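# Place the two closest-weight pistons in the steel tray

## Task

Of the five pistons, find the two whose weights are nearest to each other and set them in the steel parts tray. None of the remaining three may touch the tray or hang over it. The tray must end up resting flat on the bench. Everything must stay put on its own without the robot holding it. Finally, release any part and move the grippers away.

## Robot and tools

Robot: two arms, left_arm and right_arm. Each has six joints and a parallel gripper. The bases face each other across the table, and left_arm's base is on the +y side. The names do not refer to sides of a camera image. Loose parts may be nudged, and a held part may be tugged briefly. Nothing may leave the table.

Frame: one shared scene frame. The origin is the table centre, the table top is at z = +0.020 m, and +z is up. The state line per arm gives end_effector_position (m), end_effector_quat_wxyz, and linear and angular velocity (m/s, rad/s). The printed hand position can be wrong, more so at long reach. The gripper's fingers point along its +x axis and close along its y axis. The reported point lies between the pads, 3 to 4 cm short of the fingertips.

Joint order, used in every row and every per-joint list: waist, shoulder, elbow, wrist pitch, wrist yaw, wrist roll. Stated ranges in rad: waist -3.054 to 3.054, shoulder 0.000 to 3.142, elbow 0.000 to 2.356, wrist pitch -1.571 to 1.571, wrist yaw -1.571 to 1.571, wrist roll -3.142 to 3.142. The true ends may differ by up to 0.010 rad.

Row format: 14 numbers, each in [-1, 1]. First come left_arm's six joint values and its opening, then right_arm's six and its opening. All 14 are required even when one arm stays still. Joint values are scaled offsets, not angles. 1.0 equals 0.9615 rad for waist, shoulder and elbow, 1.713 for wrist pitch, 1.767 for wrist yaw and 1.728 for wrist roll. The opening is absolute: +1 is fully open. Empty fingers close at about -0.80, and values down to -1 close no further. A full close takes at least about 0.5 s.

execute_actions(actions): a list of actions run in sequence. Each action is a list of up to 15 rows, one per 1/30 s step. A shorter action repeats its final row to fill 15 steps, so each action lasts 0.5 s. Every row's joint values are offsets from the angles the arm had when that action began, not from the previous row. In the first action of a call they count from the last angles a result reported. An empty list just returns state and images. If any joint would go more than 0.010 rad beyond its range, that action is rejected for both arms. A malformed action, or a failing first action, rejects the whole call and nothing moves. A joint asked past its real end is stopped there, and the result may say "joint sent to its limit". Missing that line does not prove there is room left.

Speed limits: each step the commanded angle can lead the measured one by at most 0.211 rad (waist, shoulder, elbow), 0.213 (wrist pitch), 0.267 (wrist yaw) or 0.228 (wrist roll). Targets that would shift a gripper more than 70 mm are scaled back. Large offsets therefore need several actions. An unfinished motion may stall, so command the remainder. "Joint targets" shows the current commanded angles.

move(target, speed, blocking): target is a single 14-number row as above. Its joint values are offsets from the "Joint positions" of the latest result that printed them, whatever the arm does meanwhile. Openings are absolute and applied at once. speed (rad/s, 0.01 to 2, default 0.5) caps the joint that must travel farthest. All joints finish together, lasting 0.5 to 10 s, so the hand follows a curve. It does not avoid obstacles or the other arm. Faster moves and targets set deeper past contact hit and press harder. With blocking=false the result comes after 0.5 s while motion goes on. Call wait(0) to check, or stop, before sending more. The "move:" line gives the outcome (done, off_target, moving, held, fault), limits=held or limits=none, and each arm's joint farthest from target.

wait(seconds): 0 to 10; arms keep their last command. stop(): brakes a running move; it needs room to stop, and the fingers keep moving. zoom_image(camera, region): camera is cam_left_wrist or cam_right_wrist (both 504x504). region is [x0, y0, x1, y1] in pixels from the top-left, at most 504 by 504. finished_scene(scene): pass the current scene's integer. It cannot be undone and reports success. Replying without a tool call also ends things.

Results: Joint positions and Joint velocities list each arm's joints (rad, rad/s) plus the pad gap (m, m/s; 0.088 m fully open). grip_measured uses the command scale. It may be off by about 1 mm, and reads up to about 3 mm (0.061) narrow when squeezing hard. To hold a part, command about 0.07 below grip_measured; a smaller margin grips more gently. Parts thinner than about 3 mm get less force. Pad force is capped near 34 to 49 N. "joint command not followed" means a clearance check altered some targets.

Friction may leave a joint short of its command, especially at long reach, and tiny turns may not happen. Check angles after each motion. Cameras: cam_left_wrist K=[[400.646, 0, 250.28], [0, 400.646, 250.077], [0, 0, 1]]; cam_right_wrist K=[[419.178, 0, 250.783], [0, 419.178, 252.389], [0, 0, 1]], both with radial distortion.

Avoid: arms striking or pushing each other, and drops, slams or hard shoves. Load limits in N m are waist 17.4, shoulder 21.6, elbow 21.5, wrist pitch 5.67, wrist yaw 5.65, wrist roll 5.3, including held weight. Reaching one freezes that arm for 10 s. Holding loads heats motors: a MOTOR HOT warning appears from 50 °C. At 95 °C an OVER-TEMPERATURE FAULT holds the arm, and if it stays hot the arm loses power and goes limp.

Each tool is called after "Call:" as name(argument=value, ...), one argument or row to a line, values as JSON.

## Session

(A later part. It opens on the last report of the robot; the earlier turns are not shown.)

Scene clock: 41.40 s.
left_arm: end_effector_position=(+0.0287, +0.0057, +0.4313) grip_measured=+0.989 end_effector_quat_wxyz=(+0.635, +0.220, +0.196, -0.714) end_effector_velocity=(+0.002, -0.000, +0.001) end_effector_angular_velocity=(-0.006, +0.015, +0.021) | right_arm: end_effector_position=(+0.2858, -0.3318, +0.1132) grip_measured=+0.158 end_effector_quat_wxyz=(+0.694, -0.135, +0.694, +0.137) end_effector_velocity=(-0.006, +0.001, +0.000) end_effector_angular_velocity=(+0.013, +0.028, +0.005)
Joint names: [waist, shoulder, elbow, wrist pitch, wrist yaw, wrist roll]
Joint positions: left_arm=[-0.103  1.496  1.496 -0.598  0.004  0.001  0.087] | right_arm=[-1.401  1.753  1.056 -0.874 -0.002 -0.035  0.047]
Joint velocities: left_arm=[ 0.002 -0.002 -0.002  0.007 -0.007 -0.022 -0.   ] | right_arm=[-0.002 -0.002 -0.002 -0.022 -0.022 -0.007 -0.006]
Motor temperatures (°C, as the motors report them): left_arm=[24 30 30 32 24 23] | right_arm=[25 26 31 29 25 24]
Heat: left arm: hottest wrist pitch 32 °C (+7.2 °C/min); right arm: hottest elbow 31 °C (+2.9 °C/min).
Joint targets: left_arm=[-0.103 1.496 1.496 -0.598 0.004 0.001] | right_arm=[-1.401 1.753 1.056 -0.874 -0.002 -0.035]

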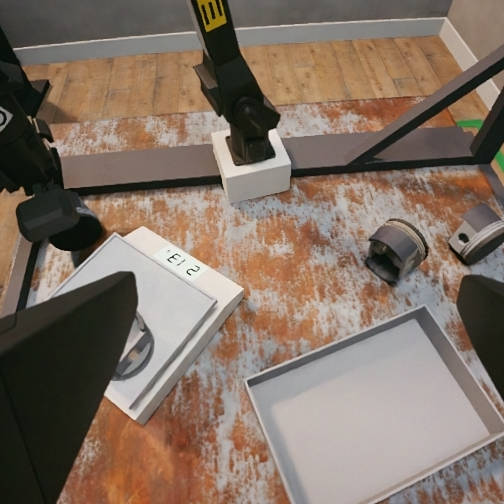

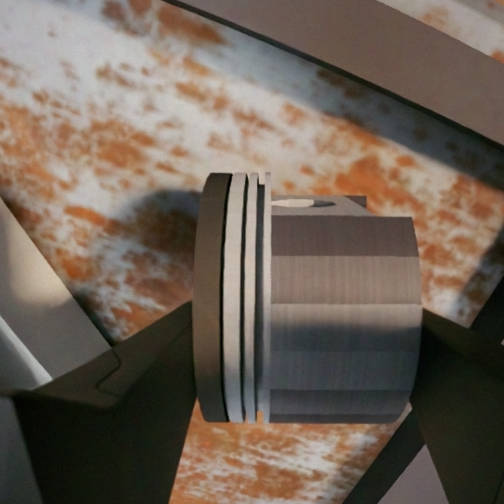

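Call:
move(
  target=[0, 0, 0, 0, 0, 0, 1, 0, -0.111, 0.2777, -0.2034, 0.001, -0.25, 0.07],
  speed=0.5,
)

Scene clock: 44.53 s.
left_arm: end_effector_position=(+0.0287, +0.0057, +0.4313) grip_measured=+0.989 end_effector_quat_wxyz=(+0.635, +0.220, +0.196, -0.714) end_effector_velocity=(+0.000, -0.000, +0.001) end_effector_angular_velocity=(-0.007, +0.003, +0.008) | right_arm: end_effector_position=(+0.2862, -0.3315, +0.2003) grip_measured=+0.157 end_effector_quat_wxyz=(+0.650, -0.279, +0.649, +0.281) end_effector_velocity=(-0.001, -0.002, +0.000) end_effector_angular_velocity=(-0.009, +0.004, +0.020)
Joint names: [waist, shoulder, elbow, wrist pitch, wrist yaw, wrist roll]
Joint positions: left_arm=[-0.103  1.496  1.496 -0.598  0.004  0.001  0.087] | right_arm=[-1.401  1.66   1.311 -1.22  -0.003 -0.463  0.047]
Joint velocities: left_arm=[-0.002 -0.002 -0.002  0.007 -0.007 -0.007 -0.   ] | right_arm=[-0.002 -0.002 -0.002 -0.007  0.007 -0.022 -0.   ]
Motor temperatures (°C, as the motors report them): left_arm=[24 30 30 32 24 23] | right_arm=[25 27 31 28 25 24]
Heat: left arm: hottest wrist pitch 32 °C (+6.7 °C/min); right arm: hottest elbow 31 °C (+2.7 °C/min).
Joint targets: left_arm=[-0.103 1.496 1.496 -0.598 0.004 0.001] | right_arm=[-1.401 1.646 1.323 -1.222 -0.001 -0.467]
move: off_target (right_arm); limits=none; left_arm: farthest joint: the waist, 0.000 radians from its target (0.000 radians at the start); right_arm: farthest joint: the shoulder, 0.014 radians from its target (0.107 radians at the start)

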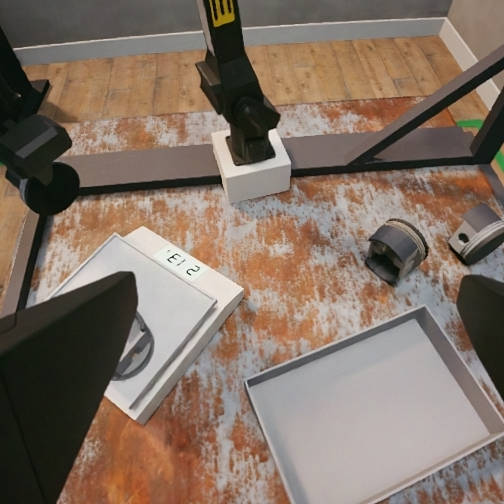

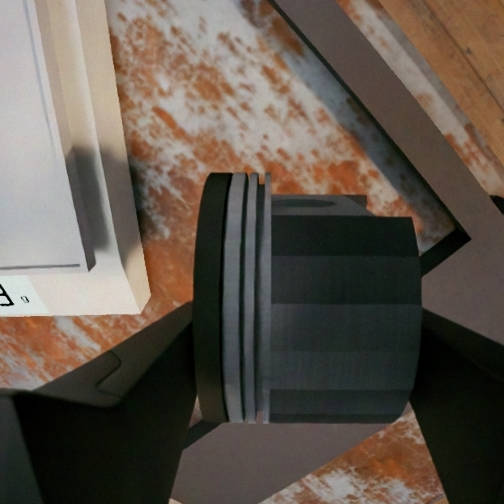

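Call:
move(
  target=[0, 0, 0, 0, 0, 0, 1, 0.5214, 0.2677, 0.3057, -0.0218, 0.001, -0.6557, 0.07],
  speed=0.8,
)

Scene clock: 47.20 s.
left_arm: end_effector_position=(+0.0287, +0.0057, +0.4313) grip_measured=+0.989 end_effector_quat_wxyz=(+0.635, +0.220, +0.196, -0.714) end_effector_velocity=(+0.002, +0.001, -0.001) end_effector_angular_velocity=(+0.007, -0.007, +0.020) | right_arm: end_effector_position=(+0.2466, -0.1636, +0.1957) grip_measured=+0.157 end_effector_quat_wxyz=(+0.244, -0.664, +0.241, +0.665) end_effector_velocity=(-0.002, -0.002, -0.001) end_effector_angular_velocity=(-0.004, +0.014, +0.005)
Joint names: [waist, shoulder, elbow, wrist pitch, wrist yaw, wrist roll]
Joint positions: left_arm=[-0.103  1.496  1.496 -0.598  0.004  0.001  0.087] | right_arm=[-0.904  1.906  1.593 -1.254 -0.003 -1.593  0.047]
Joint velocities: left_arm=[-0.002 -0.002 -0.002 -0.007 -0.022 -0.007 -0.   ] | right_arm=[-0.002 -0.002 -0.007 -0.007 -0.007 -0.007  0.   ]
Motor temperatures (°C, as the motors report them): left_arm=[24 30 30 32 24 23] | right_arm=[25 27 31 28 25 24]
Heat: left arm: hottest wrist pitch 32 °C (+6.4 °C/min); right arm: hottest elbow 31 °C (+2.5 °C/min).
Joint targets: left_arm=[-0.103 1.496 1.496 -0.598 0.004 0.001] | right_arm=[-0.900 1.918 1.605 -1.257 -0.001 -1.597]
move: off_target (right_arm); limits=none; left_arm: farthest joint: the waist, 0.000 radians from its target (0.000 radians at the start); right_arm: farthest joint: the elbow, 0.012 radians from its target (0.294 radians at the start)

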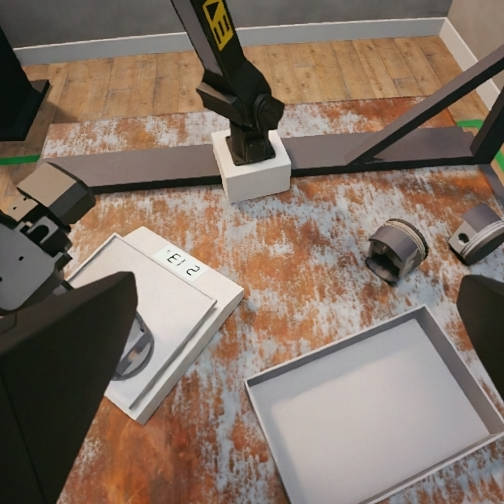

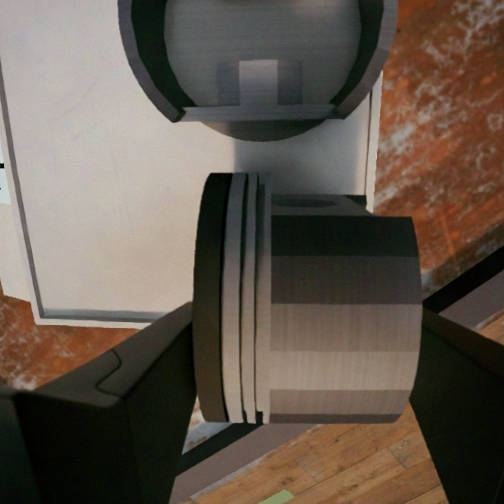

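Call:
move(
  target=[0, 0, 0, 0, 0, 0, 1, -0.0185, 0.0206, -0.0674, 0.0384, 0.001, -0.009, 0.07],
  speed=0.1,
)

Scene clock: 48.90 s.
left_arm: end_effector_position=(+0.0287, +0.0057, +0.4313) grip_measured=+0.989 end_effector_quat_wxyz=(+0.635, +0.220, +0.196, -0.714) end_effector_velocity=(-0.002, +0.002, -0.003) end_effector_angular_velocity=(+0.011, -0.011, -0.005) | right_arm: end_effector_position=(+0.2501, -0.1669, +0.1790) grip_measured=+0.157 end_effector_quat_wxyz=(+0.243, -0.663, +0.242, +0.665) end_effector_velocity=(-0.002, -0.002, -0.001) end_effector_angular_velocity=(-0.004, +0.014, +0.005)
Joint names: [waist, shoulder, elbow, wrist pitch, wrist yaw, wrist roll]
Joint positions: left_arm=[-0.103  1.496  1.496 -0.598  0.004  0.001  0.087] | right_arm=[-0.917  1.914  1.536 -1.192 -0.003 -1.606  0.047]
Joint velocities: left_arm=[-0.007 -0.002 -0.007 -0.007 -0.007  0.007 -0.   ] | right_arm=[-0.002 -0.002 -0.007 -0.007 -0.007 -0.007 -0.   ]
Motor temperatures (°C, as the motors report them): left_arm=[24 30 30 32 24 23] | right_arm=[25 27 31 28 25 24]
Heat: left arm: hottest wrist pitch 32 °C (+6.1 °C/min); right arm: hottest elbow 31 °C (+2.5 °C/min).
Joint targets: left_arm=[-0.103 1.496 1.496 -0.598 0.004 0.001] | right_arm=[-0.921 1.926 1.528 -1.189 -0.001 -1.609]
move: off_target (right_arm); limits=none; left_arm: farthest joint: the waist, 0.000 radians from its target (0.000 radians at the start); right_arm: farthest joint: the shoulder, 0.012 radians from its target (0.020 radians at the start)

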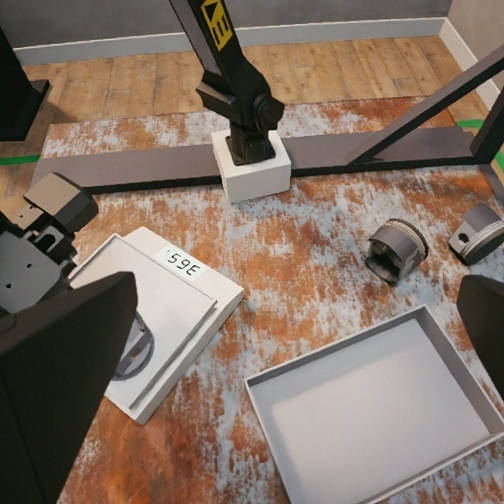

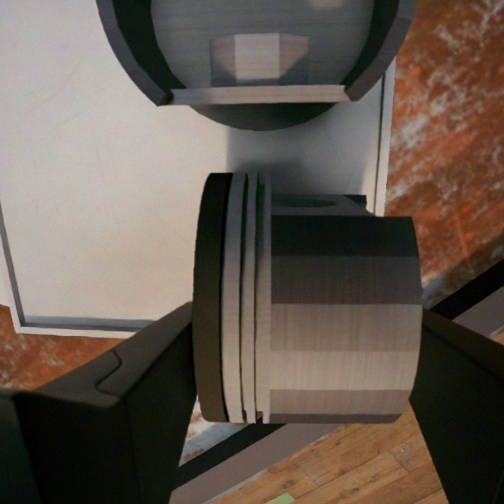

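Call:
execute_actions(
  actions=[
    [[0,0,0,0,0,0,1,0,0,0,0,0,0,0.14],[0,0,0,0,0,0,1,0,0,0,0,0,0,0.18],[0,0,0,0,0,0,1,0,0,0,0,0,0,0.22],[0,0,0,0,0,0,1,0,0,0,0,0,0,0.27],[0,0,0,0,0,0,1,0,0,0,0,0,0,0.33],[0,0,0,0,0,0,1,0,0,0,0,0,0,0.42],[0,0,0,0,0,0,1,0,0,0,0,0,0,0.52],[0,0,0,0,0,0,1,0,0,0,0,0,0,0.6]],
  ],
)

Call:
move(
  target=[0, 0, 0, 0, 0, 0, 1, 0, -0.02, 0.148, -0.084, 0.001, 0, 0.6],
  speed=0.5,
)

Scene clock: 50.50 s.
left_arm: end_effector_position=(+0.0287, +0.0057, +0.4313) grip_measured=+0.989 end_effector_quat_wxyz=(+0.635, +0.220, +0.196, -0.714) end_effector_velocity=(+0.002, -0.002, +0.004) end_effector_angular_velocity=(-0.022, +0.004, +0.013) | right_arm: end_effector_position=(+0.2501, -0.1669, +0.1789) grip_measured=+0.572 end_effector_quat_wxyz=(+0.243, -0.663, +0.242, +0.665) end_effector_velocity=(+0.000, +0.001, +0.000) end_effector_angular_velocity=(+0.020, +0.011, +0.000)
Joint names: [waist, shoulder, elbow, wrist pitch, wrist yaw, wrist roll]
Joint positions: left_arm=[-0.103  1.496  1.496 -0.598  0.004  0.001  0.087] | right_arm=[-0.917  1.914  1.536 -1.192 -0.003 -1.606  0.067]
Joint velocities: left_arm=[ 0.002 -0.002 -0.002  0.022 -0.007 -0.007 -0.   ] | right_arm=[-0.007 -0.002 -0.002  0.007 -0.022 -0.007  0.012]
Motor temperatures (°C, as the motors report them): left_arm=[24 30 30 33 24 23] | right_arm=[25 27 31 28 25 24]
Heat: left arm: hottest wrist pitch 33 °C (+7.1 °C/min); right arm: hottest elbow 31 °C (+2.4 °C/min).
Joint targets: left_arm=[-0.103 1.496 1.496 -0.598 0.004 0.001] | right_arm=[-0.917 1.914 1.536 -1.192 -0.003 -1.606]

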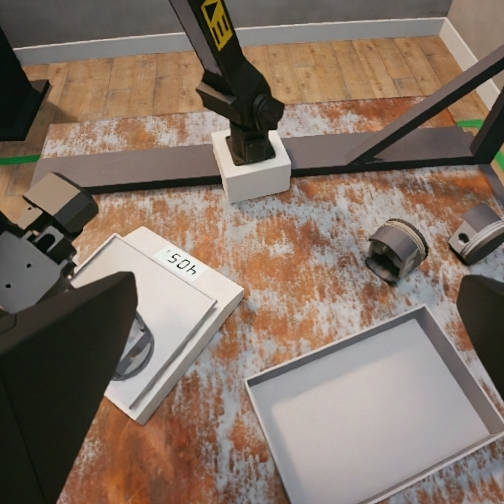

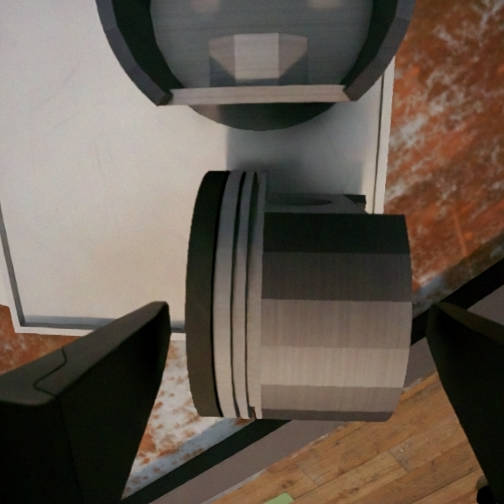

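Scene clock: 51.47 s.
left_arm: end_effector_position=(+0.0287, +0.0057, +0.4313) grip_measured=+0.989 end_effector_quat_wxyz=(+0.635, +0.220, +0.196, -0.714) end_effector_velocity=(+0.000, -0.000, +0.001) end_effector_angular_velocity=(-0.007, +0.003, +0.008) | right_arm: end_effector_position=(+0.2505, -0.1665, +0.2157) grip_measured=+0.598 end_effector_quat_wxyz=(+0.244, -0.664, +0.241, +0.665) end_effector_velocity=(+0.000, -0.003, -0.001) end_effector_angular_velocity=(-0.014, +0.003, +0.005)
Joint names: [waist, shoulder, elbow, wrist pitch, wrist yaw, wrist roll]
Joint positions: left_arm=[-0.103  1.496  1.496 -0.598  0.004  0.001  0.087] | right_arm=[-0.917  1.905  1.671 -1.333 -0.003 -1.606  0.068]
Joint velocities: left_arm=[-0.002 -0.002 -0.002  0.007 -0.007 -0.007 -0.   ] | right_arm=[-0.002  0.002 -0.002 -0.007  0.007 -0.007 -0.   ]
Motor temperatures (°C, as the motors report them): left_arm=[24 30 30 33 24 23] | right_arm=[25 28 31 28 25 24]
Heat: left arm: hottest wrist pitch 33 °C (+7.0 °C/min); right arm: hottest elbow 31 °C (+2.3 °C/min).
Joint targets: left_arm=[-0.103 1.496 1.496 -0.598 0.004 0.001] | right_arm=[-0.917 1.895 1.678 -1.336 -0.001 -1.606]
move: done; limits=none; left_arm: farthest joint: the waist, 0.000 radians from its target (0.000 radians at the start); right_arm: farthest joint: the shoulder, 0.010 radians from its target (0.019 radians at the start)

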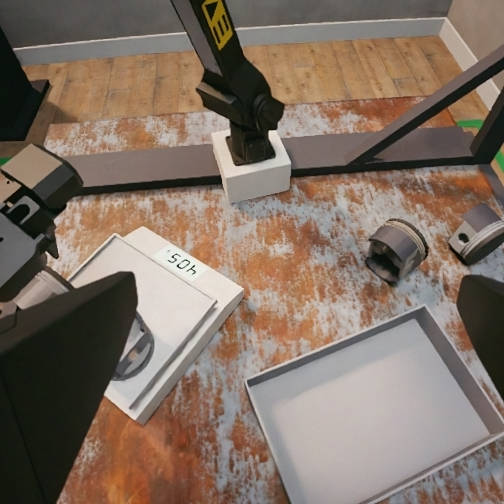

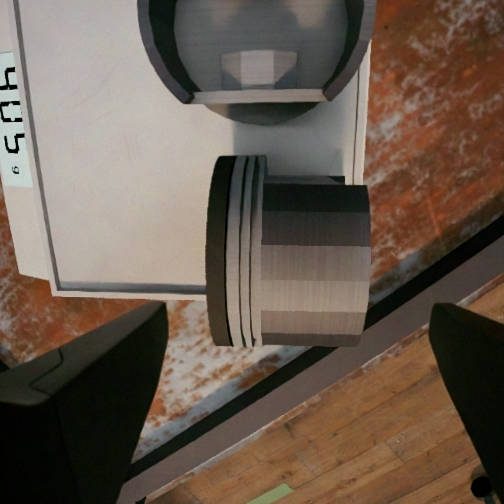

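Call:
move(
  target=[0, 0, 0, 0, 0, 0, 1, 0.988, -0.359, -0.523, 0.0925, 0.001, 0.579, 1],
  speed=1.2,
)

Call:
move(
  target=[0, 0, 0, 0, 0, 0, 1, 0.58, 0.03, 0.02, 0, 0.001, 0.35, 1],
  speed=1.2,
)

Scene clock: 53.93 s.
left_arm: end_effector_position=(+0.0287, +0.0057, +0.4313) grip_measured=+0.989 end_effector_quat_wxyz=(+0.635, +0.220, +0.196, -0.714) end_effector_velocity=(+0.005, +0.002, +0.003) end_effector_angular_velocity=(-0.004, -0.014, +0.032) | right_arm: end_effector_position=(-0.0472, -0.1699, +0.1906) grip_measured=+1.000 end_effector_quat_wxyz=(+0.259, -0.657, +0.259, +0.659) end_effector_velocity=(+0.000, -0.002, +0.000) end_effector_angular_velocity=(-0.009, +0.006, +0.020)
Joint names: [waist, shoulder, elbow, wrist pitch, wrist yaw, wrist roll]
Joint positions: left_arm=[-0.103  1.496  1.496 -0.598  0.004  0.001  0.087] | right_arm=[ 0.029  1.57   1.178 -1.177 -0.003 -0.609  0.088]
Joint velocities: left_arm=[-0.002 -0.007  0.002 -0.007 -0.037 -0.007 -0.   ] | right_arm=[-0.002 -0.002 -0.002 -0.007 -0.007 -0.022  0.   ]
Motor temperatures (°C, as the motors report them): left_arm=[24 30 31 33 24 23] | right_arm=[25 28 31 28 25 24]
Heat: left arm: hottest wrist pitch 33 °C (+6.7 °C/min); right arm: hottest elbow 31 °C (+2.2 °C/min).
Joint targets: left_arm=[-0.103 1.496 1.496 -0.598 0.004 0.001] | right_arm=[0.033 1.560 1.168 -1.175 -0.001 -0.605]
move: off_target (right_arm); limits=none; left_arm: farthest joint: the waist, 0.000 radians from its target (0.000 radians at the start); right_arm: farthest joint: the shoulder, 0.011 radians from its target (0.345 radians at the start)

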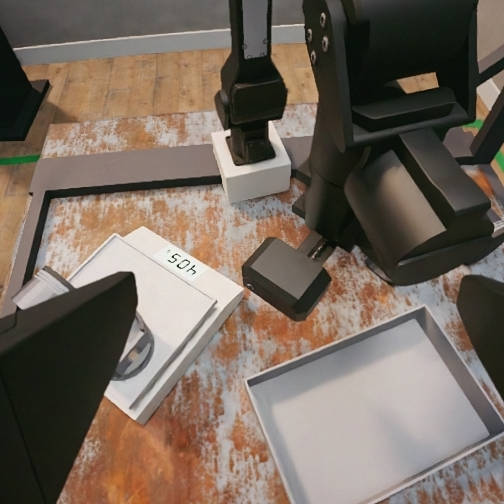

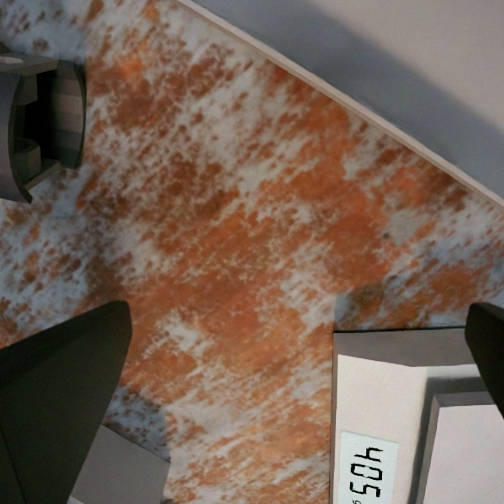

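Scene clock: 55.27 s.
left_arm: end_effector_position=(+0.0287, +0.0057, +0.4313) grip_measured=+0.989 end_effector_quat_wxyz=(+0.635, +0.220, +0.196, -0.714) end_effector_velocity=(-0.002, +0.004, -0.004) end_effector_angular_velocity=(+0.023, +0.011, +0.011) | right_arm: end_effector_position=(-0.1793, -0.2369, +0.1894) grip_measured=+1.000 end_effector_quat_wxyz=(+0.274, -0.652, +0.276, +0.651) end_effector_velocity=(-0.002, +0.001, -0.001) end_effector_angular_velocity=(-0.003, +0.007, +0.020)
Joint names: [waist, shoulder, elbow, wrist pitch, wrist yaw, wrist roll]
Joint positions: left_arm=[-0.103  1.496  1.496 -0.598  0.004  0.001  0.087] | right_arm=[ 0.583  1.586  1.189 -1.177 -0.003 -0.007  0.088]
Joint velocities: left_arm=[-0.007 -0.002 -0.002 -0.022 -0.007 -0.022 -0.   ] | right_arm=[-0.002  0.007  0.002  0.007 -0.007 -0.022  0.   ]
Motor temperatures (°C, as the motors report them): left_arm=[24 31 31 33 24 23] | right_arm=[25 28 31 28 25 24]
Heat: left arm: hottest wrist pitch 33 °C (+6.5 °C/min); right arm: hottest elbow 31 °C (+2.2 °C/min).
Joint targets: left_arm=[-0.103 1.496 1.496 -0.598 0.004 0.001] | right_arm=[0.587 1.599 1.197 -1.177 -0.001 -0.004]
move: off_target (right_arm); limits=none; left_arm: farthest joint: the waist, 0.000 radians from its target (0.000 radians at the start); right_arm: farthest joint: the shoulder, 0.012 radians from its target (0.028 radians at the start)

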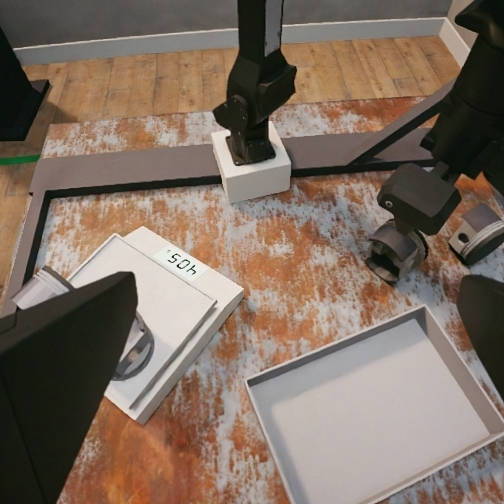

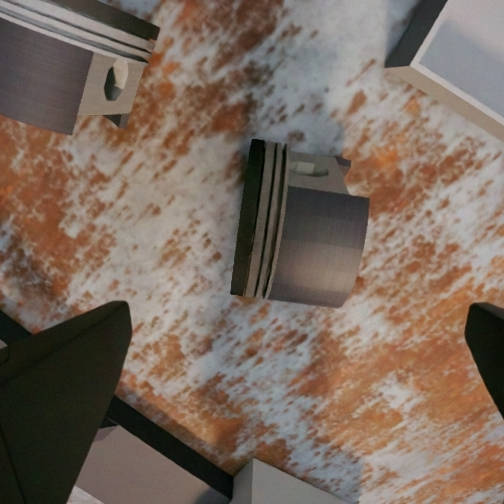

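Call:
move(
  target=[0, 0, 0, 0, 0, 0, 1, -0.035, 0.1096, -0.2438, 0.1886, 0.001, 0.06, 0.75],
  speed=0.35,
)

Scene clock: 57.63 s.
left_arm: end_effector_position=(+0.0287, +0.0057, +0.4313) grip_measured=+0.989 end_effector_quat_wxyz=(+0.635, +0.220, +0.196, -0.714) end_effector_velocity=(+0.002, +0.001, -0.001) end_effector_angular_velocity=(+0.008, +0.005, +0.028) | right_arm: end_effector_position=(-0.1736, -0.2311, +0.1121) grip_measured=+0.752 end_effector_quat_wxyz=(+0.316, -0.632, +0.318, +0.633) end_effector_velocity=(+0.001, -0.002, +0.000) end_effector_angular_velocity=(-0.010, +0.001, +0.005)
Joint names: [waist, shoulder, elbow, wrist pitch, wrist yaw, wrist roll]
Joint positions: left_arm=[-0.103  1.496  1.496 -0.598  0.004  0.001  0.087] | right_arm=[ 0.553  1.679  0.964 -0.856 -0.003  0.093  0.076]
Joint velocities: left_arm=[-0.002 -0.002 -0.002 -0.007 -0.022 -0.022 -0.   ] | right_arm=[-0.002 -0.002 -0.002 -0.007 -0.007 -0.007 -0.   ]
Motor temperatures (°C, as the motors report them): left_arm=[24 31 31 33 24 23] | right_arm=[25 28 31 28 25 24]
Heat: left arm: hottest wrist pitch 33 °C (+6.2 °C/min); right arm: hottest elbow 31 °C (+2.1 °C/min).
Joint targets: left_arm=[-0.103 1.496 1.496 -0.598 0.004 0.001] | right_arm=[0.549 1.692 0.955 -0.854 -0.001 0.096]
move: off_target (right_arm); limits=none; left_arm: farthest joint: the waist, 0.000 radians from its target (0.000 radians at the start); right_arm: farthest joint: the shoulder, 0.013 radians from its target (0.105 radians at the start)

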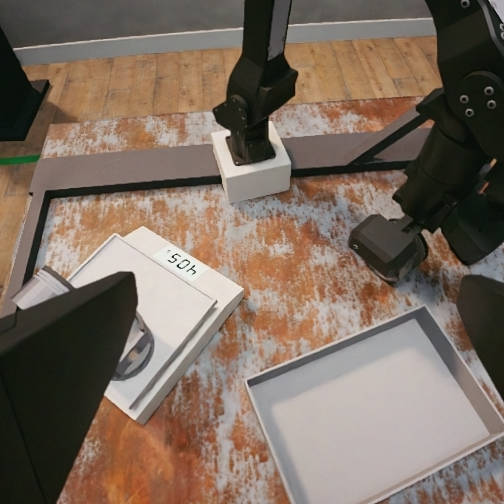

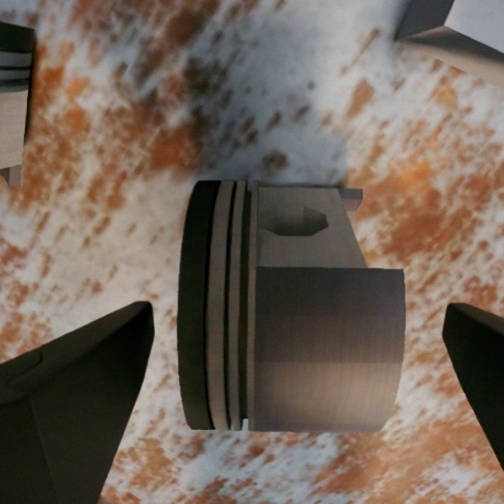

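Call:
execute_actions(
  actions=[
    [[0,0,0,0,0,0,1,0.005,0,0,0,0,0,0.62],[0,0,0,0,0,0,1,0.01,0,0,0,0,0,0.52],[0,0,0,0,0,0,1,0.015,0,0,0,0,0,0.44],[0,0,0,0,0,0,1,0.015,0,0,0,0,0,0.38],[0,0,0,0,0,0,1,0.015,0,0,0,0,0,0.33],[0,0,0,0,0,0,1,0.015,0,0,0,0,0,0.29],[0,0,0,0,0,0,1,0.015,0,0,0,0,0,0.26],[0,0,0,0,0,0,1,0.015,0,0,0,0,0,0.23],[0,0,0,0,0,0,1,0.015,0,0,0,0,0,0.21],[0,0,0,0,0,0,1,0.015,0,0,0,0,0,0.19],[0,0,0,0,0,0,1,0.015,0,0,0,0,0,0.17],[0,0,0,0,0,0,1,0.015,0,0,0,0,0,0.14],[0,0,0,0,0,0,1,0.015,0,0,0,0,0,0.12],[0,0,0,0,0,0,1,0.015,0,0,0,0,0,0.1],[0,0,0,0,0,0,1,0.015,0,0,0,0,0,0.07]],
  ],
)

Scene clock: 58.70 s.
left_arm: end_effector_position=(+0.0287, +0.0057, +0.4313) grip_measured=+0.989 end_effector_quat_wxyz=(+0.635, +0.220, +0.196, -0.714) end_effector_velocity=(+0.000, -0.000, +0.001) end_effector_angular_velocity=(-0.010, -0.021, -0.009) | right_arm: end_effector_position=(-0.1758, -0.2332, +0.1121) grip_measured=+0.160 end_effector_quat_wxyz=(+0.313, -0.633, +0.314, +0.634) end_effector_velocity=(+0.003, -0.004, +0.000) end_effector_angular_velocity=(-0.021, -0.010, +0.005)
Joint names: [waist, shoulder, elbow, wrist pitch, wrist yaw, wrist roll]
Joint positions: left_arm=[-0.103  1.496  1.496 -0.598  0.004  0.001  0.087] | right_arm=[ 0.564  1.679  0.964 -0.856 -0.003  0.094  0.047]
Joint velocities: left_arm=[-0.002 -0.002 -0.002  0.007 -0.007  0.022 -0.   ] | right_arm=[-0.002 -0.002 -0.002 -0.022 -0.007 -0.007 -0.026]
Motor temperatures (°C, as the motors report them): left_arm=[24 31 31 33 24 23] | right_arm=[25 28 31 28 25 24]
Heat: left arm: hottest wrist pitch 33 °C (+6.1 °C/min); right arm: hottest elbow 31 °C (+2.0 °C/min).
Joint targets: left_arm=[-0.103 1.496 1.496 -0.598 0.004 0.001] | right_arm=[0.567 1.679 0.964 -0.856 -0.003 0.093]

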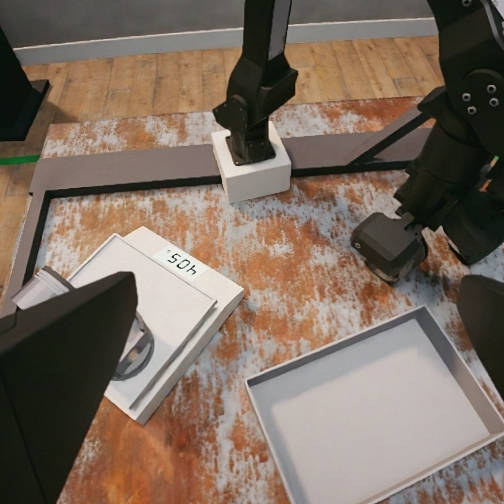

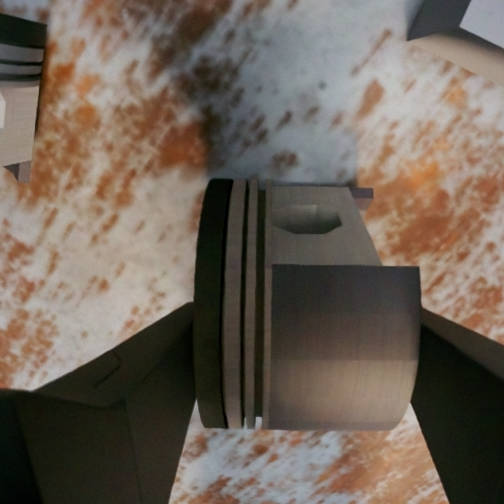

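Call:
move(
  target=[0, 0, 0, 0, 0, 0, 1, -0.5616, -0.11, 0.2934, -0.2116, 0.001, -0.347, 0.07],
  speed=0.7,
)

Scene clock: 61.77 s.
left_arm: end_effector_position=(+0.0287, +0.0057, +0.4313) grip_measured=+0.989 end_effector_quat_wxyz=(+0.635, +0.220, +0.196, -0.714) end_effector_velocity=(-0.002, -0.001, -0.001) end_effector_angular_velocity=(-0.003, -0.002, -0.013) | right_arm: end_effector_position=(-0.0481, -0.1642, +0.2005) grip_measured=+0.155 end_effector_quat_wxyz=(+0.294, -0.642, +0.294, +0.644) end_effector_velocity=(+0.002, +0.001, +0.000) end_effector_angular_velocity=(+0.009, -0.006, +0.005)
Joint names: [waist, shoulder, elbow, wrist pitch, wrist yaw, wrist roll]
Joint positions: left_arm=[-0.103  1.496  1.496 -0.598  0.004  0.001  0.087] | right_arm=[ 0.028  1.587  1.234 -1.216 -0.003 -0.503  0.047]
Joint velocities: left_arm=[-0.002  0.002 -0.002  0.007  0.007  0.007  0.   ] | right_arm=[-0.002 -0.002 -0.002  0.007  0.007 -0.007 -0.   ]
Motor temperatures (°C, as the motors report them): left_arm=[24 31 31 33 24 23] | right_arm=[25 28 31 28 25 24]
Heat: left arm: hottest wrist pitch 33 °C (+6.0 °C/min); right arm: hottest elbow 31 °C (+2.0 °C/min).
Joint targets: left_arm=[-0.103 1.496 1.496 -0.598 0.004 0.001] | right_arm=[0.024 1.573 1.246 -1.219 -0.001 -0.506]
move: off_target (right_arm); limits=none; left_arm: farthest joint: the waist, 0.000 radians from its target (0.000 radians at the start); right_arm: farthest joint: the shoulder, 0.014 radians from its target (0.106 radians at the start)

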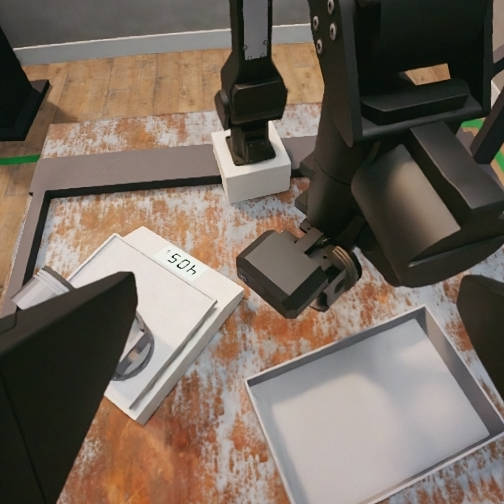

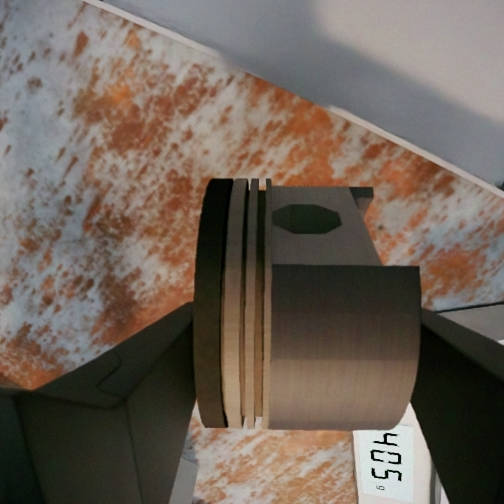

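Call:
move(
  target=[0, 0, 0, 0, 0, 0, 1, -0.995, -0.063, -0.058, 0, 0.001, -0.646, 0.07],
  speed=0.9,
)

Scene clock: 64.47 s.
left_arm: end_effector_position=(+0.0287, +0.0057, +0.4313) grip_measured=+0.989 end_effector_quat_wxyz=(+0.635, +0.220, +0.196, -0.714) end_effector_velocity=(-0.002, +0.001, +0.001) end_effector_angular_velocity=(+0.004, +0.014, +0.011) | right_arm: end_effector_position=(+0.1868, -0.2402, +0.1993) grip_measured=+0.155 end_effector_quat_wxyz=(+0.241, -0.663, +0.242, +0.665) end_effector_velocity=(-0.003, -0.003, +0.001) end_effector_angular_velocity=(-0.008, +0.017, +0.020)
Joint names: [waist, shoulder, elbow, wrist pitch, wrist yaw, wrist roll]
Joint positions: left_arm=[-0.103  1.496  1.496 -0.598  0.004  0.001  0.087] | right_arm=[-0.925  1.541  1.184 -1.216 -0.002 -1.616  0.047]
Joint velocities: left_arm=[-0.007 -0.002  0.002 -0.007 -0.007 -0.022 -0.   ] | right_arm=[-0.002 -0.002  0.002 -0.022 -0.007 -0.022 -0.   ]
Motor temperatures (°C, as the motors report them): left_arm=[24 31 31 33 24 23] | right_arm=[25 28 32 28 25 24]
Heat: left arm: hottest wrist pitch 33 °C (+6.1 °C/min); right arm: hottest elbow 32 °C (+3.0 °C/min).
Joint targets: left_arm=[-0.103 1.496 1.496 -0.598 0.004 0.001] | right_arm=[-0.929 1.526 1.178 -1.216 -0.001 -1.619]
move: off_target (right_arm); limits=none; left_arm: farthest joint: the waist, 0.000 radians from its target (0.000 radians at the start); right_arm: farthest joint: the shoulder, 0.015 radians from its target (0.060 radians at the start)

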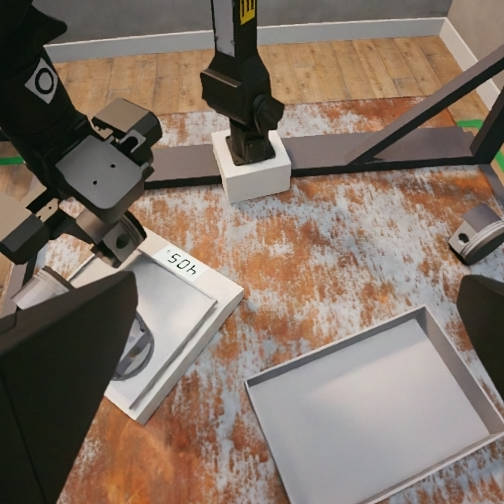

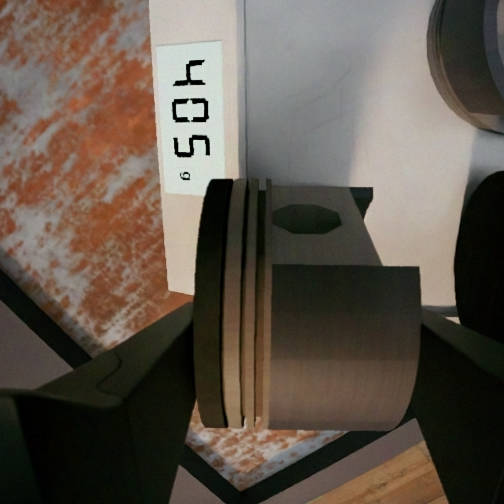

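Call:
move(
  target=[0, 0, 0, 0, 0, 0, 1, 0, 0.103, 0, 0.055, 0.001, 0, 0.07],
  speed=0.12,
)

Scene clock: 66.37 s.
left_arm: end_effector_position=(+0.0287, +0.0057, +0.4313) grip_measured=+0.989 end_effector_quat_wxyz=(+0.635, +0.220, +0.196, -0.714) end_effector_velocity=(-0.002, +0.003, -0.002) end_effector_angular_velocity=(+0.019, +0.012, +0.011) | right_arm: end_effector_position=(+0.2008, -0.2250, +0.1768) grip_measured=+0.155 end_effector_quat_wxyz=(+0.242, -0.664, +0.241, +0.665) end_effector_velocity=(-0.002, +0.001, -0.002) end_effector_angular_velocity=(+0.003, +0.007, -0.005)
Joint names: [waist, shoulder, elbow, wrist pitch, wrist yaw, wrist roll]
Joint positions: left_arm=[-0.103  1.496  1.496 -0.598  0.004  0.001  0.087] | right_arm=[-0.925  1.63   1.184 -1.124 -0.002 -1.616  0.047]
Joint velocities: left_arm=[-0.007 -0.002  0.002 -0.022 -0.007 -0.022 -0.   ] | right_arm=[ 0.002  0.002 -0.007  0.007 -0.007  0.007 -0.   ]
Motor temperatures (°C, as the motors report them): left_arm=[24 31 31 33 24 23] | right_arm=[25 28 32 28 25 24]
Heat: left arm: hottest wrist pitch 33 °C (+5.1 °C/min); right arm: hottest elbow 32 °C (+2.0 °C/min).
Joint targets: left_arm=[-0.103 1.496 1.496 -0.598 0.004 0.001] | right_arm=[-0.925 1.640 1.184 -1.122 -0.000 -1.616]
move: done; limits=none; left_arm: farthest joint: the waist, 0.000 radians from its target (0.000 radians at the start); right_arm: farthest joint: the shoulder, 0.010 radians from its target (0.099 radians at the start)

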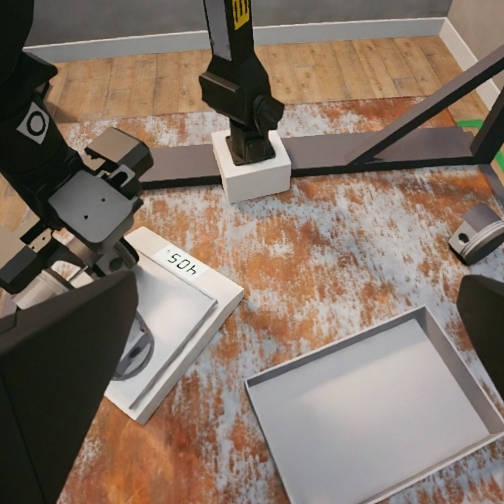

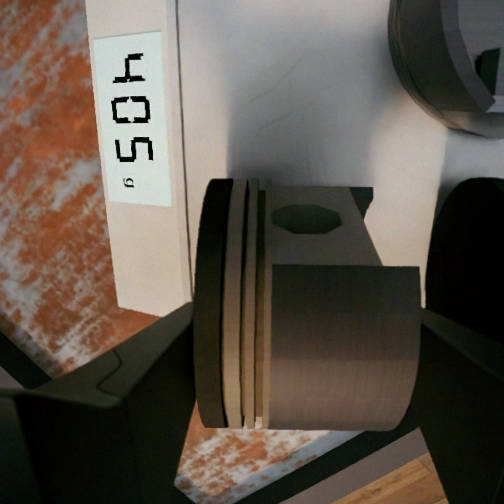

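Call:
move(
  target=[0, 0, 0, 0, 0, 0, 1, 0, 0.021, 0, 0, 0.001, 0, 0.07],
  speed=0.04,
)

Scene clock: 67.93 s.
left_arm: end_effector_position=(+0.0287, +0.0057, +0.4313) grip_measured=+0.989 end_effector_quat_wxyz=(+0.635, +0.220, +0.196, -0.714) end_effector_velocity=(+0.000, +0.002, -0.001) end_effector_angular_velocity=(+0.008, +0.001, +0.008) | right_arm: end_effector_position=(+0.2025, -0.2259, +0.1738) grip_measured=+0.140 end_effector_quat_wxyz=(+0.240, -0.664, +0.245, +0.664) end_effector_velocity=(-0.007, -0.005, -0.001) end_effector_angular_velocity=(-0.025, +0.034, +0.010)
Joint names: [waist, shoulder, elbow, wrist pitch, wrist yaw, wrist roll]
Joint positions: left_arm=[-0.103  1.496  1.496 -0.598  0.004  0.001  0.087] | right_arm=[-0.929  1.641  1.184 -1.121  0.003 -1.618  0.046]
Joint velocities: left_arm=[-0.002 -0.002 -0.002 -0.007 -0.007 -0.007 -0.   ] | right_arm=[ 0.002  0.002 -0.002 -0.037 -0.007 -0.007 -0.   ]
Motor temperatures (°C, as the motors report them): left_arm=[24 31 31 34 24 23] | right_arm=[25 28 32 28 25 24]
Heat: left arm: hottest wrist pitch 34 °C (+6.1 °C/min); right arm: hottest elbow 32 °C (+2.0 °C/min).
Joint targets: left_arm=[-0.103 1.496 1.496 -0.598 0.004 0.001] | right_arm=[-0.925 1.651 1.184 -1.123 -0.001 -1.616]
move: done; limits=none; left_arm: farthest joint: the waist, 0.000 radians from its target (0.000 radians at the start); right_arm: farthest joint: the shoulder, 0.009 radians from its target (0.016 radians at the start)

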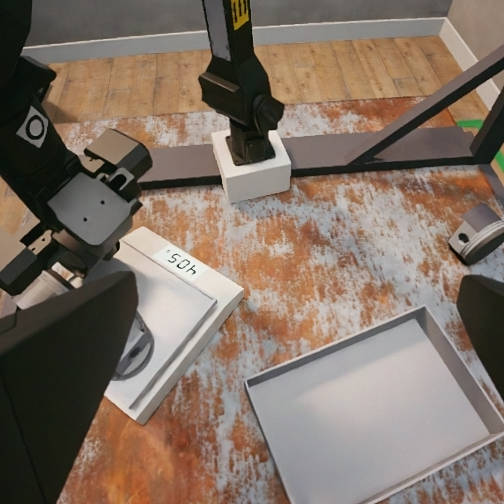

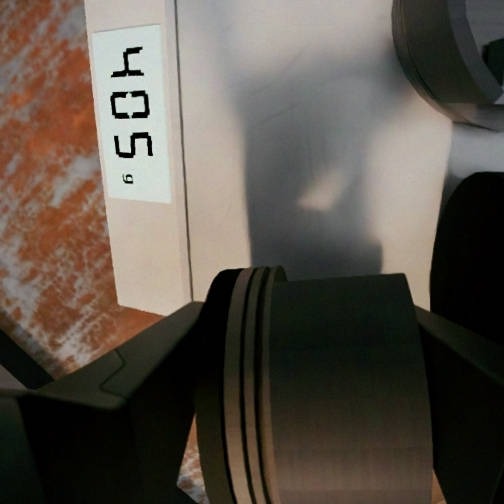

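Call:
move(
  target=[0, 0, 0, 0, 0, 0, 1, 0.085, 0, -0.047, 0.0266, 0, 0.047, 0.06],
  speed=0.1,
)

Scene clock: 70.57 s.
left_arm: end_effector_position=(+0.0287, +0.0057, +0.4313) grip_measured=+0.989 end_effector_quat_wxyz=(+0.635, +0.220, +0.196, -0.714) end_effector_velocity=(+0.005, +0.003, -0.002) end_effector_angular_velocity=(+0.016, -0.008, +0.025) | right_arm: end_effector_position=(+0.1851, -0.2125, +0.1645) grip_measured=+0.140 end_effector_quat_wxyz=(+0.242, -0.665, +0.244, +0.663) end_effector_velocity=(-0.001, -0.000, -0.002) end_effector_angular_velocity=(+0.003, +0.007, -0.010)
Joint names: [waist, shoulder, elbow, wrist pitch, wrist yaw, wrist roll]
Joint positions: left_arm=[-0.103  1.496  1.496 -0.598  0.004  0.001  0.087] | right_arm=[-0.852  1.641  1.146 -1.078  0.003 -1.54   0.046]
Joint velocities: left_arm=[ 0.002 -0.002  0.002 -0.022 -0.022 -0.007 -0.   ] | right_arm=[-0.002  0.002 -0.007  0.007 -0.007  0.007  0.   ]
Motor temperatures (°C, as the motors report them): left_arm=[24 31 31 34 24 23] | right_arm=[25 28 32 28 25 24]
Heat: left arm: hottest wrist pitch 34 °C (+5.0 °C/min); right arm: hottest elbow 32 °C (+2.0 °C/min).
Joint targets: left_arm=[-0.103 1.496 1.496 -0.598 0.004 0.001] | right_arm=[-0.847 1.641 1.139 -1.075 0.003 -1.536]
move: done; limits=none; left_arm: farthest joint: the waist, 0.000 radians from its target (0.000 radians at the start); right_arm: farthest joint: the elbow, 0.007 radians from its target (0.045 radians at the start)

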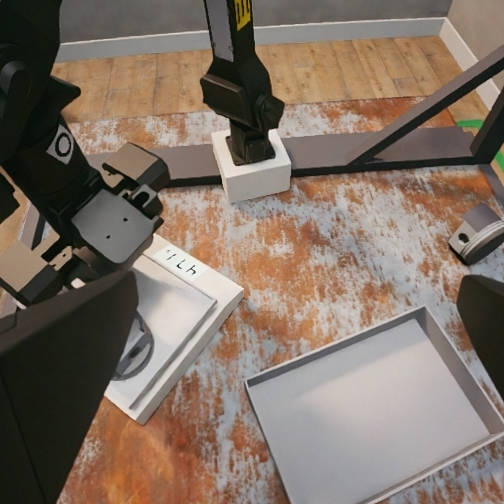

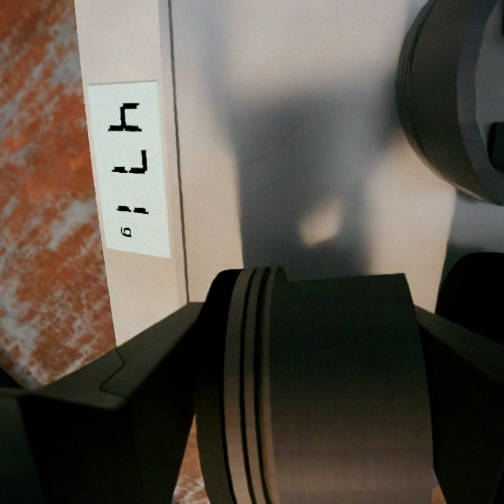

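Light contact. Release gently (limited opening).

Call:
execute_actions(
  actions=[
    [[0,0,0,0,0,0,1,0,0,0,0,0,0,0.12],[0,0,0,0,0,0,1,0,0,0,0,0,0,0.15],[0,0,0,0,0,0,1,0,0,0,0,0,0,0.18],[0,0,0,0,0,0,1,0,0,0,0,0,0,0.21],[0,0,0,0,0,0,1,0,0,0,0,0,0,0.24],[0,0,0,0,0,0,1,0,0,0,0,0,0,0.28],[0,0,0,0,0,0,1,0,0,0,0,0,0,0.33],[0,0,0,0,0,0,1,0,0,0,0,0,0,0.38],[0,0,0,0,0,0,1,0,0,0,0,0,0,0.42]],
  ],
)

Scene clock: 73.17 s.
left_arm: end_effector_position=(+0.0287, +0.0057, +0.4313) grip_measured=+0.989 end_effector_quat_wxyz=(+0.635, +0.220, +0.196, -0.714) end_effector_velocity=(+0.000, +0.001, +0.003) end_effector_angular_velocity=(-0.012, +0.003, +0.008) | right_arm: end_effector_position=(+0.1851, -0.2125, +0.1644) grip_measured=+0.398 end_effector_quat_wxyz=(+0.242, -0.665, +0.244, +0.663) end_effector_velocity=(-0.003, -0.000, +0.000) end_effector_angular_velocity=(+0.008, +0.022, +0.005)
Joint names: [waist, shoulder, elbow, wrist pitch, wrist yaw, wrist roll]
Joint positions: left_arm=[-0.103  1.496  1.496 -0.598  0.004  0.001  0.087] | right_arm=[-0.852  1.641  1.145 -1.077  0.003 -1.54   0.059]
Joint velocities: left_arm=[-0.002 -0.007 -0.002  0.007 -0.007 -0.007 -0.   ] | right_arm=[-0.002 -0.002 -0.002 -0.007 -0.022 -0.007  0.009]
Motor temperatures (°C, as the motors report them): left_arm=[24 31 31 34 24 23] | right_arm=[25 29 32 28 25 24]
Heat: left arm: hottest wrist pitch 34 °C (+5.0 °C/min); right arm: hottest elbow 32 °C (+2.0 °C/min).
Joint targets: left_arm=[-0.103 1.496 1.496 -0.598 0.004 0.001] | right_arm=[-0.852 1.641 1.145 -1.078 0.003 -1.540]

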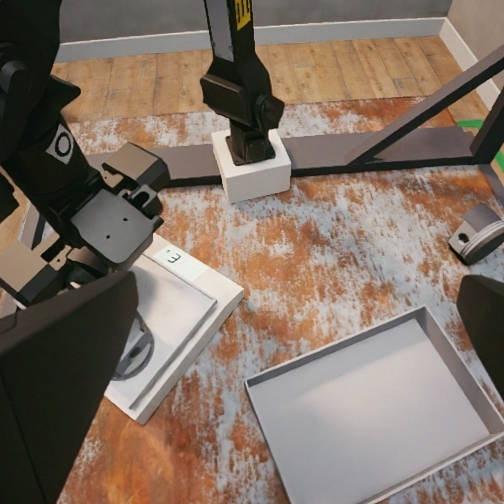

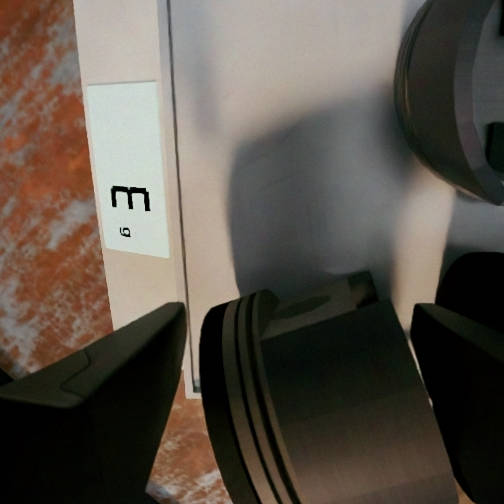

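Call:
move(
  target=[0, 0, 0, 0, 0, 0, 1, 0, -0.04, 0.2, -0.127, 0, 0, 0.42],
  speed=0.3,
)

Scene clock: 74.67 s.
left_arm: end_effector_position=(+0.0287, +0.0057, +0.4313) grip_measured=+0.989 end_effector_quat_wxyz=(+0.635, +0.220, +0.196, -0.714) end_effector_velocity=(-0.000, -0.000, +0.001) end_effector_angular_velocity=(-0.005, +0.023, +0.009) | right_arm: end_effector_position=(+0.1851, -0.2125, +0.2181) grip_measured=+0.418 end_effector_quat_wxyz=(+0.241, -0.665, +0.244, +0.664) end_effector_velocity=(-0.005, +0.001, +0.000) end_effector_angular_velocity=(+0.008, +0.022, -0.005)
Joint names: [waist, shoulder, elbow, wrist pitch, wrist yaw, wrist roll]
Joint positions: left_arm=[-0.103  1.496  1.496 -0.598  0.004  0.001  0.087] | right_arm=[-0.852  1.612  1.33  -1.293  0.003 -1.54   0.059]
Joint velocities: left_arm=[ 0.002 -0.002 -0.002  0.007  0.007 -0.022 -0.   ] | right_arm=[ 0.002 -0.002 -0.002 -0.007 -0.022  0.007 -0.   ]
Motor temperatures (°C, as the motors report them): left_arm=[24 31 31 34 24 23] | right_arm=[25 29 32 28 25 24]
Heat: left arm: hottest wrist pitch 34 °C (+5.1 °C/min); right arm: hottest elbow 32 °C (+2.0 °C/min).
Joint targets: left_arm=[-0.103 1.496 1.496 -0.598 0.004 0.001] | right_arm=[-0.852 1.603 1.338 -1.295 0.003 -1.540]
move: done; limits=none; left_arm: farthest joint: the waist, 0.000 radians from its target (0.000 radians at the start); right_arm: farthest joint: the shoulder, 0.009 radians from its target (0.039 radians at the start)

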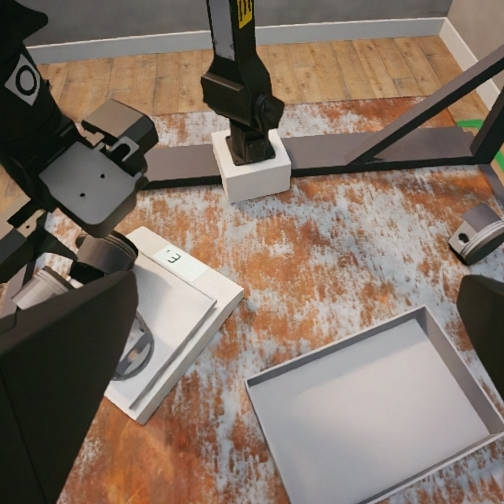

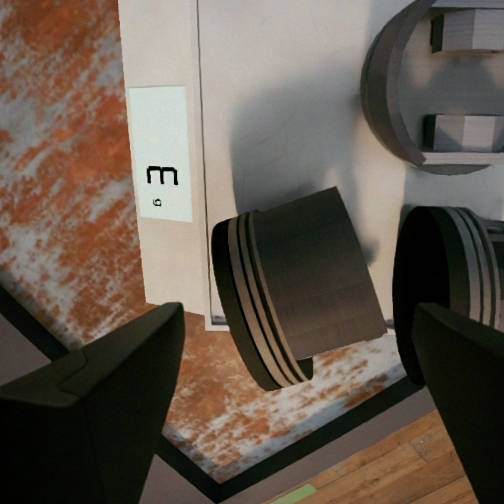

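Call:
zoom_image(
  camera="cam_right_wrist",
  region=[100, 60, 260, 240],
)

Region (100, 60, 260, 240) of cam_right_wrist's 504x504 image, scaled by 2.800, with more detail than that image has.

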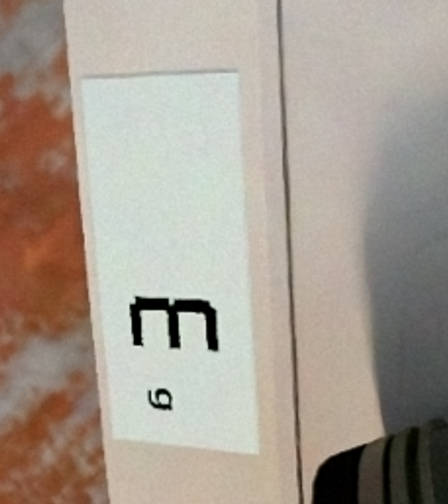

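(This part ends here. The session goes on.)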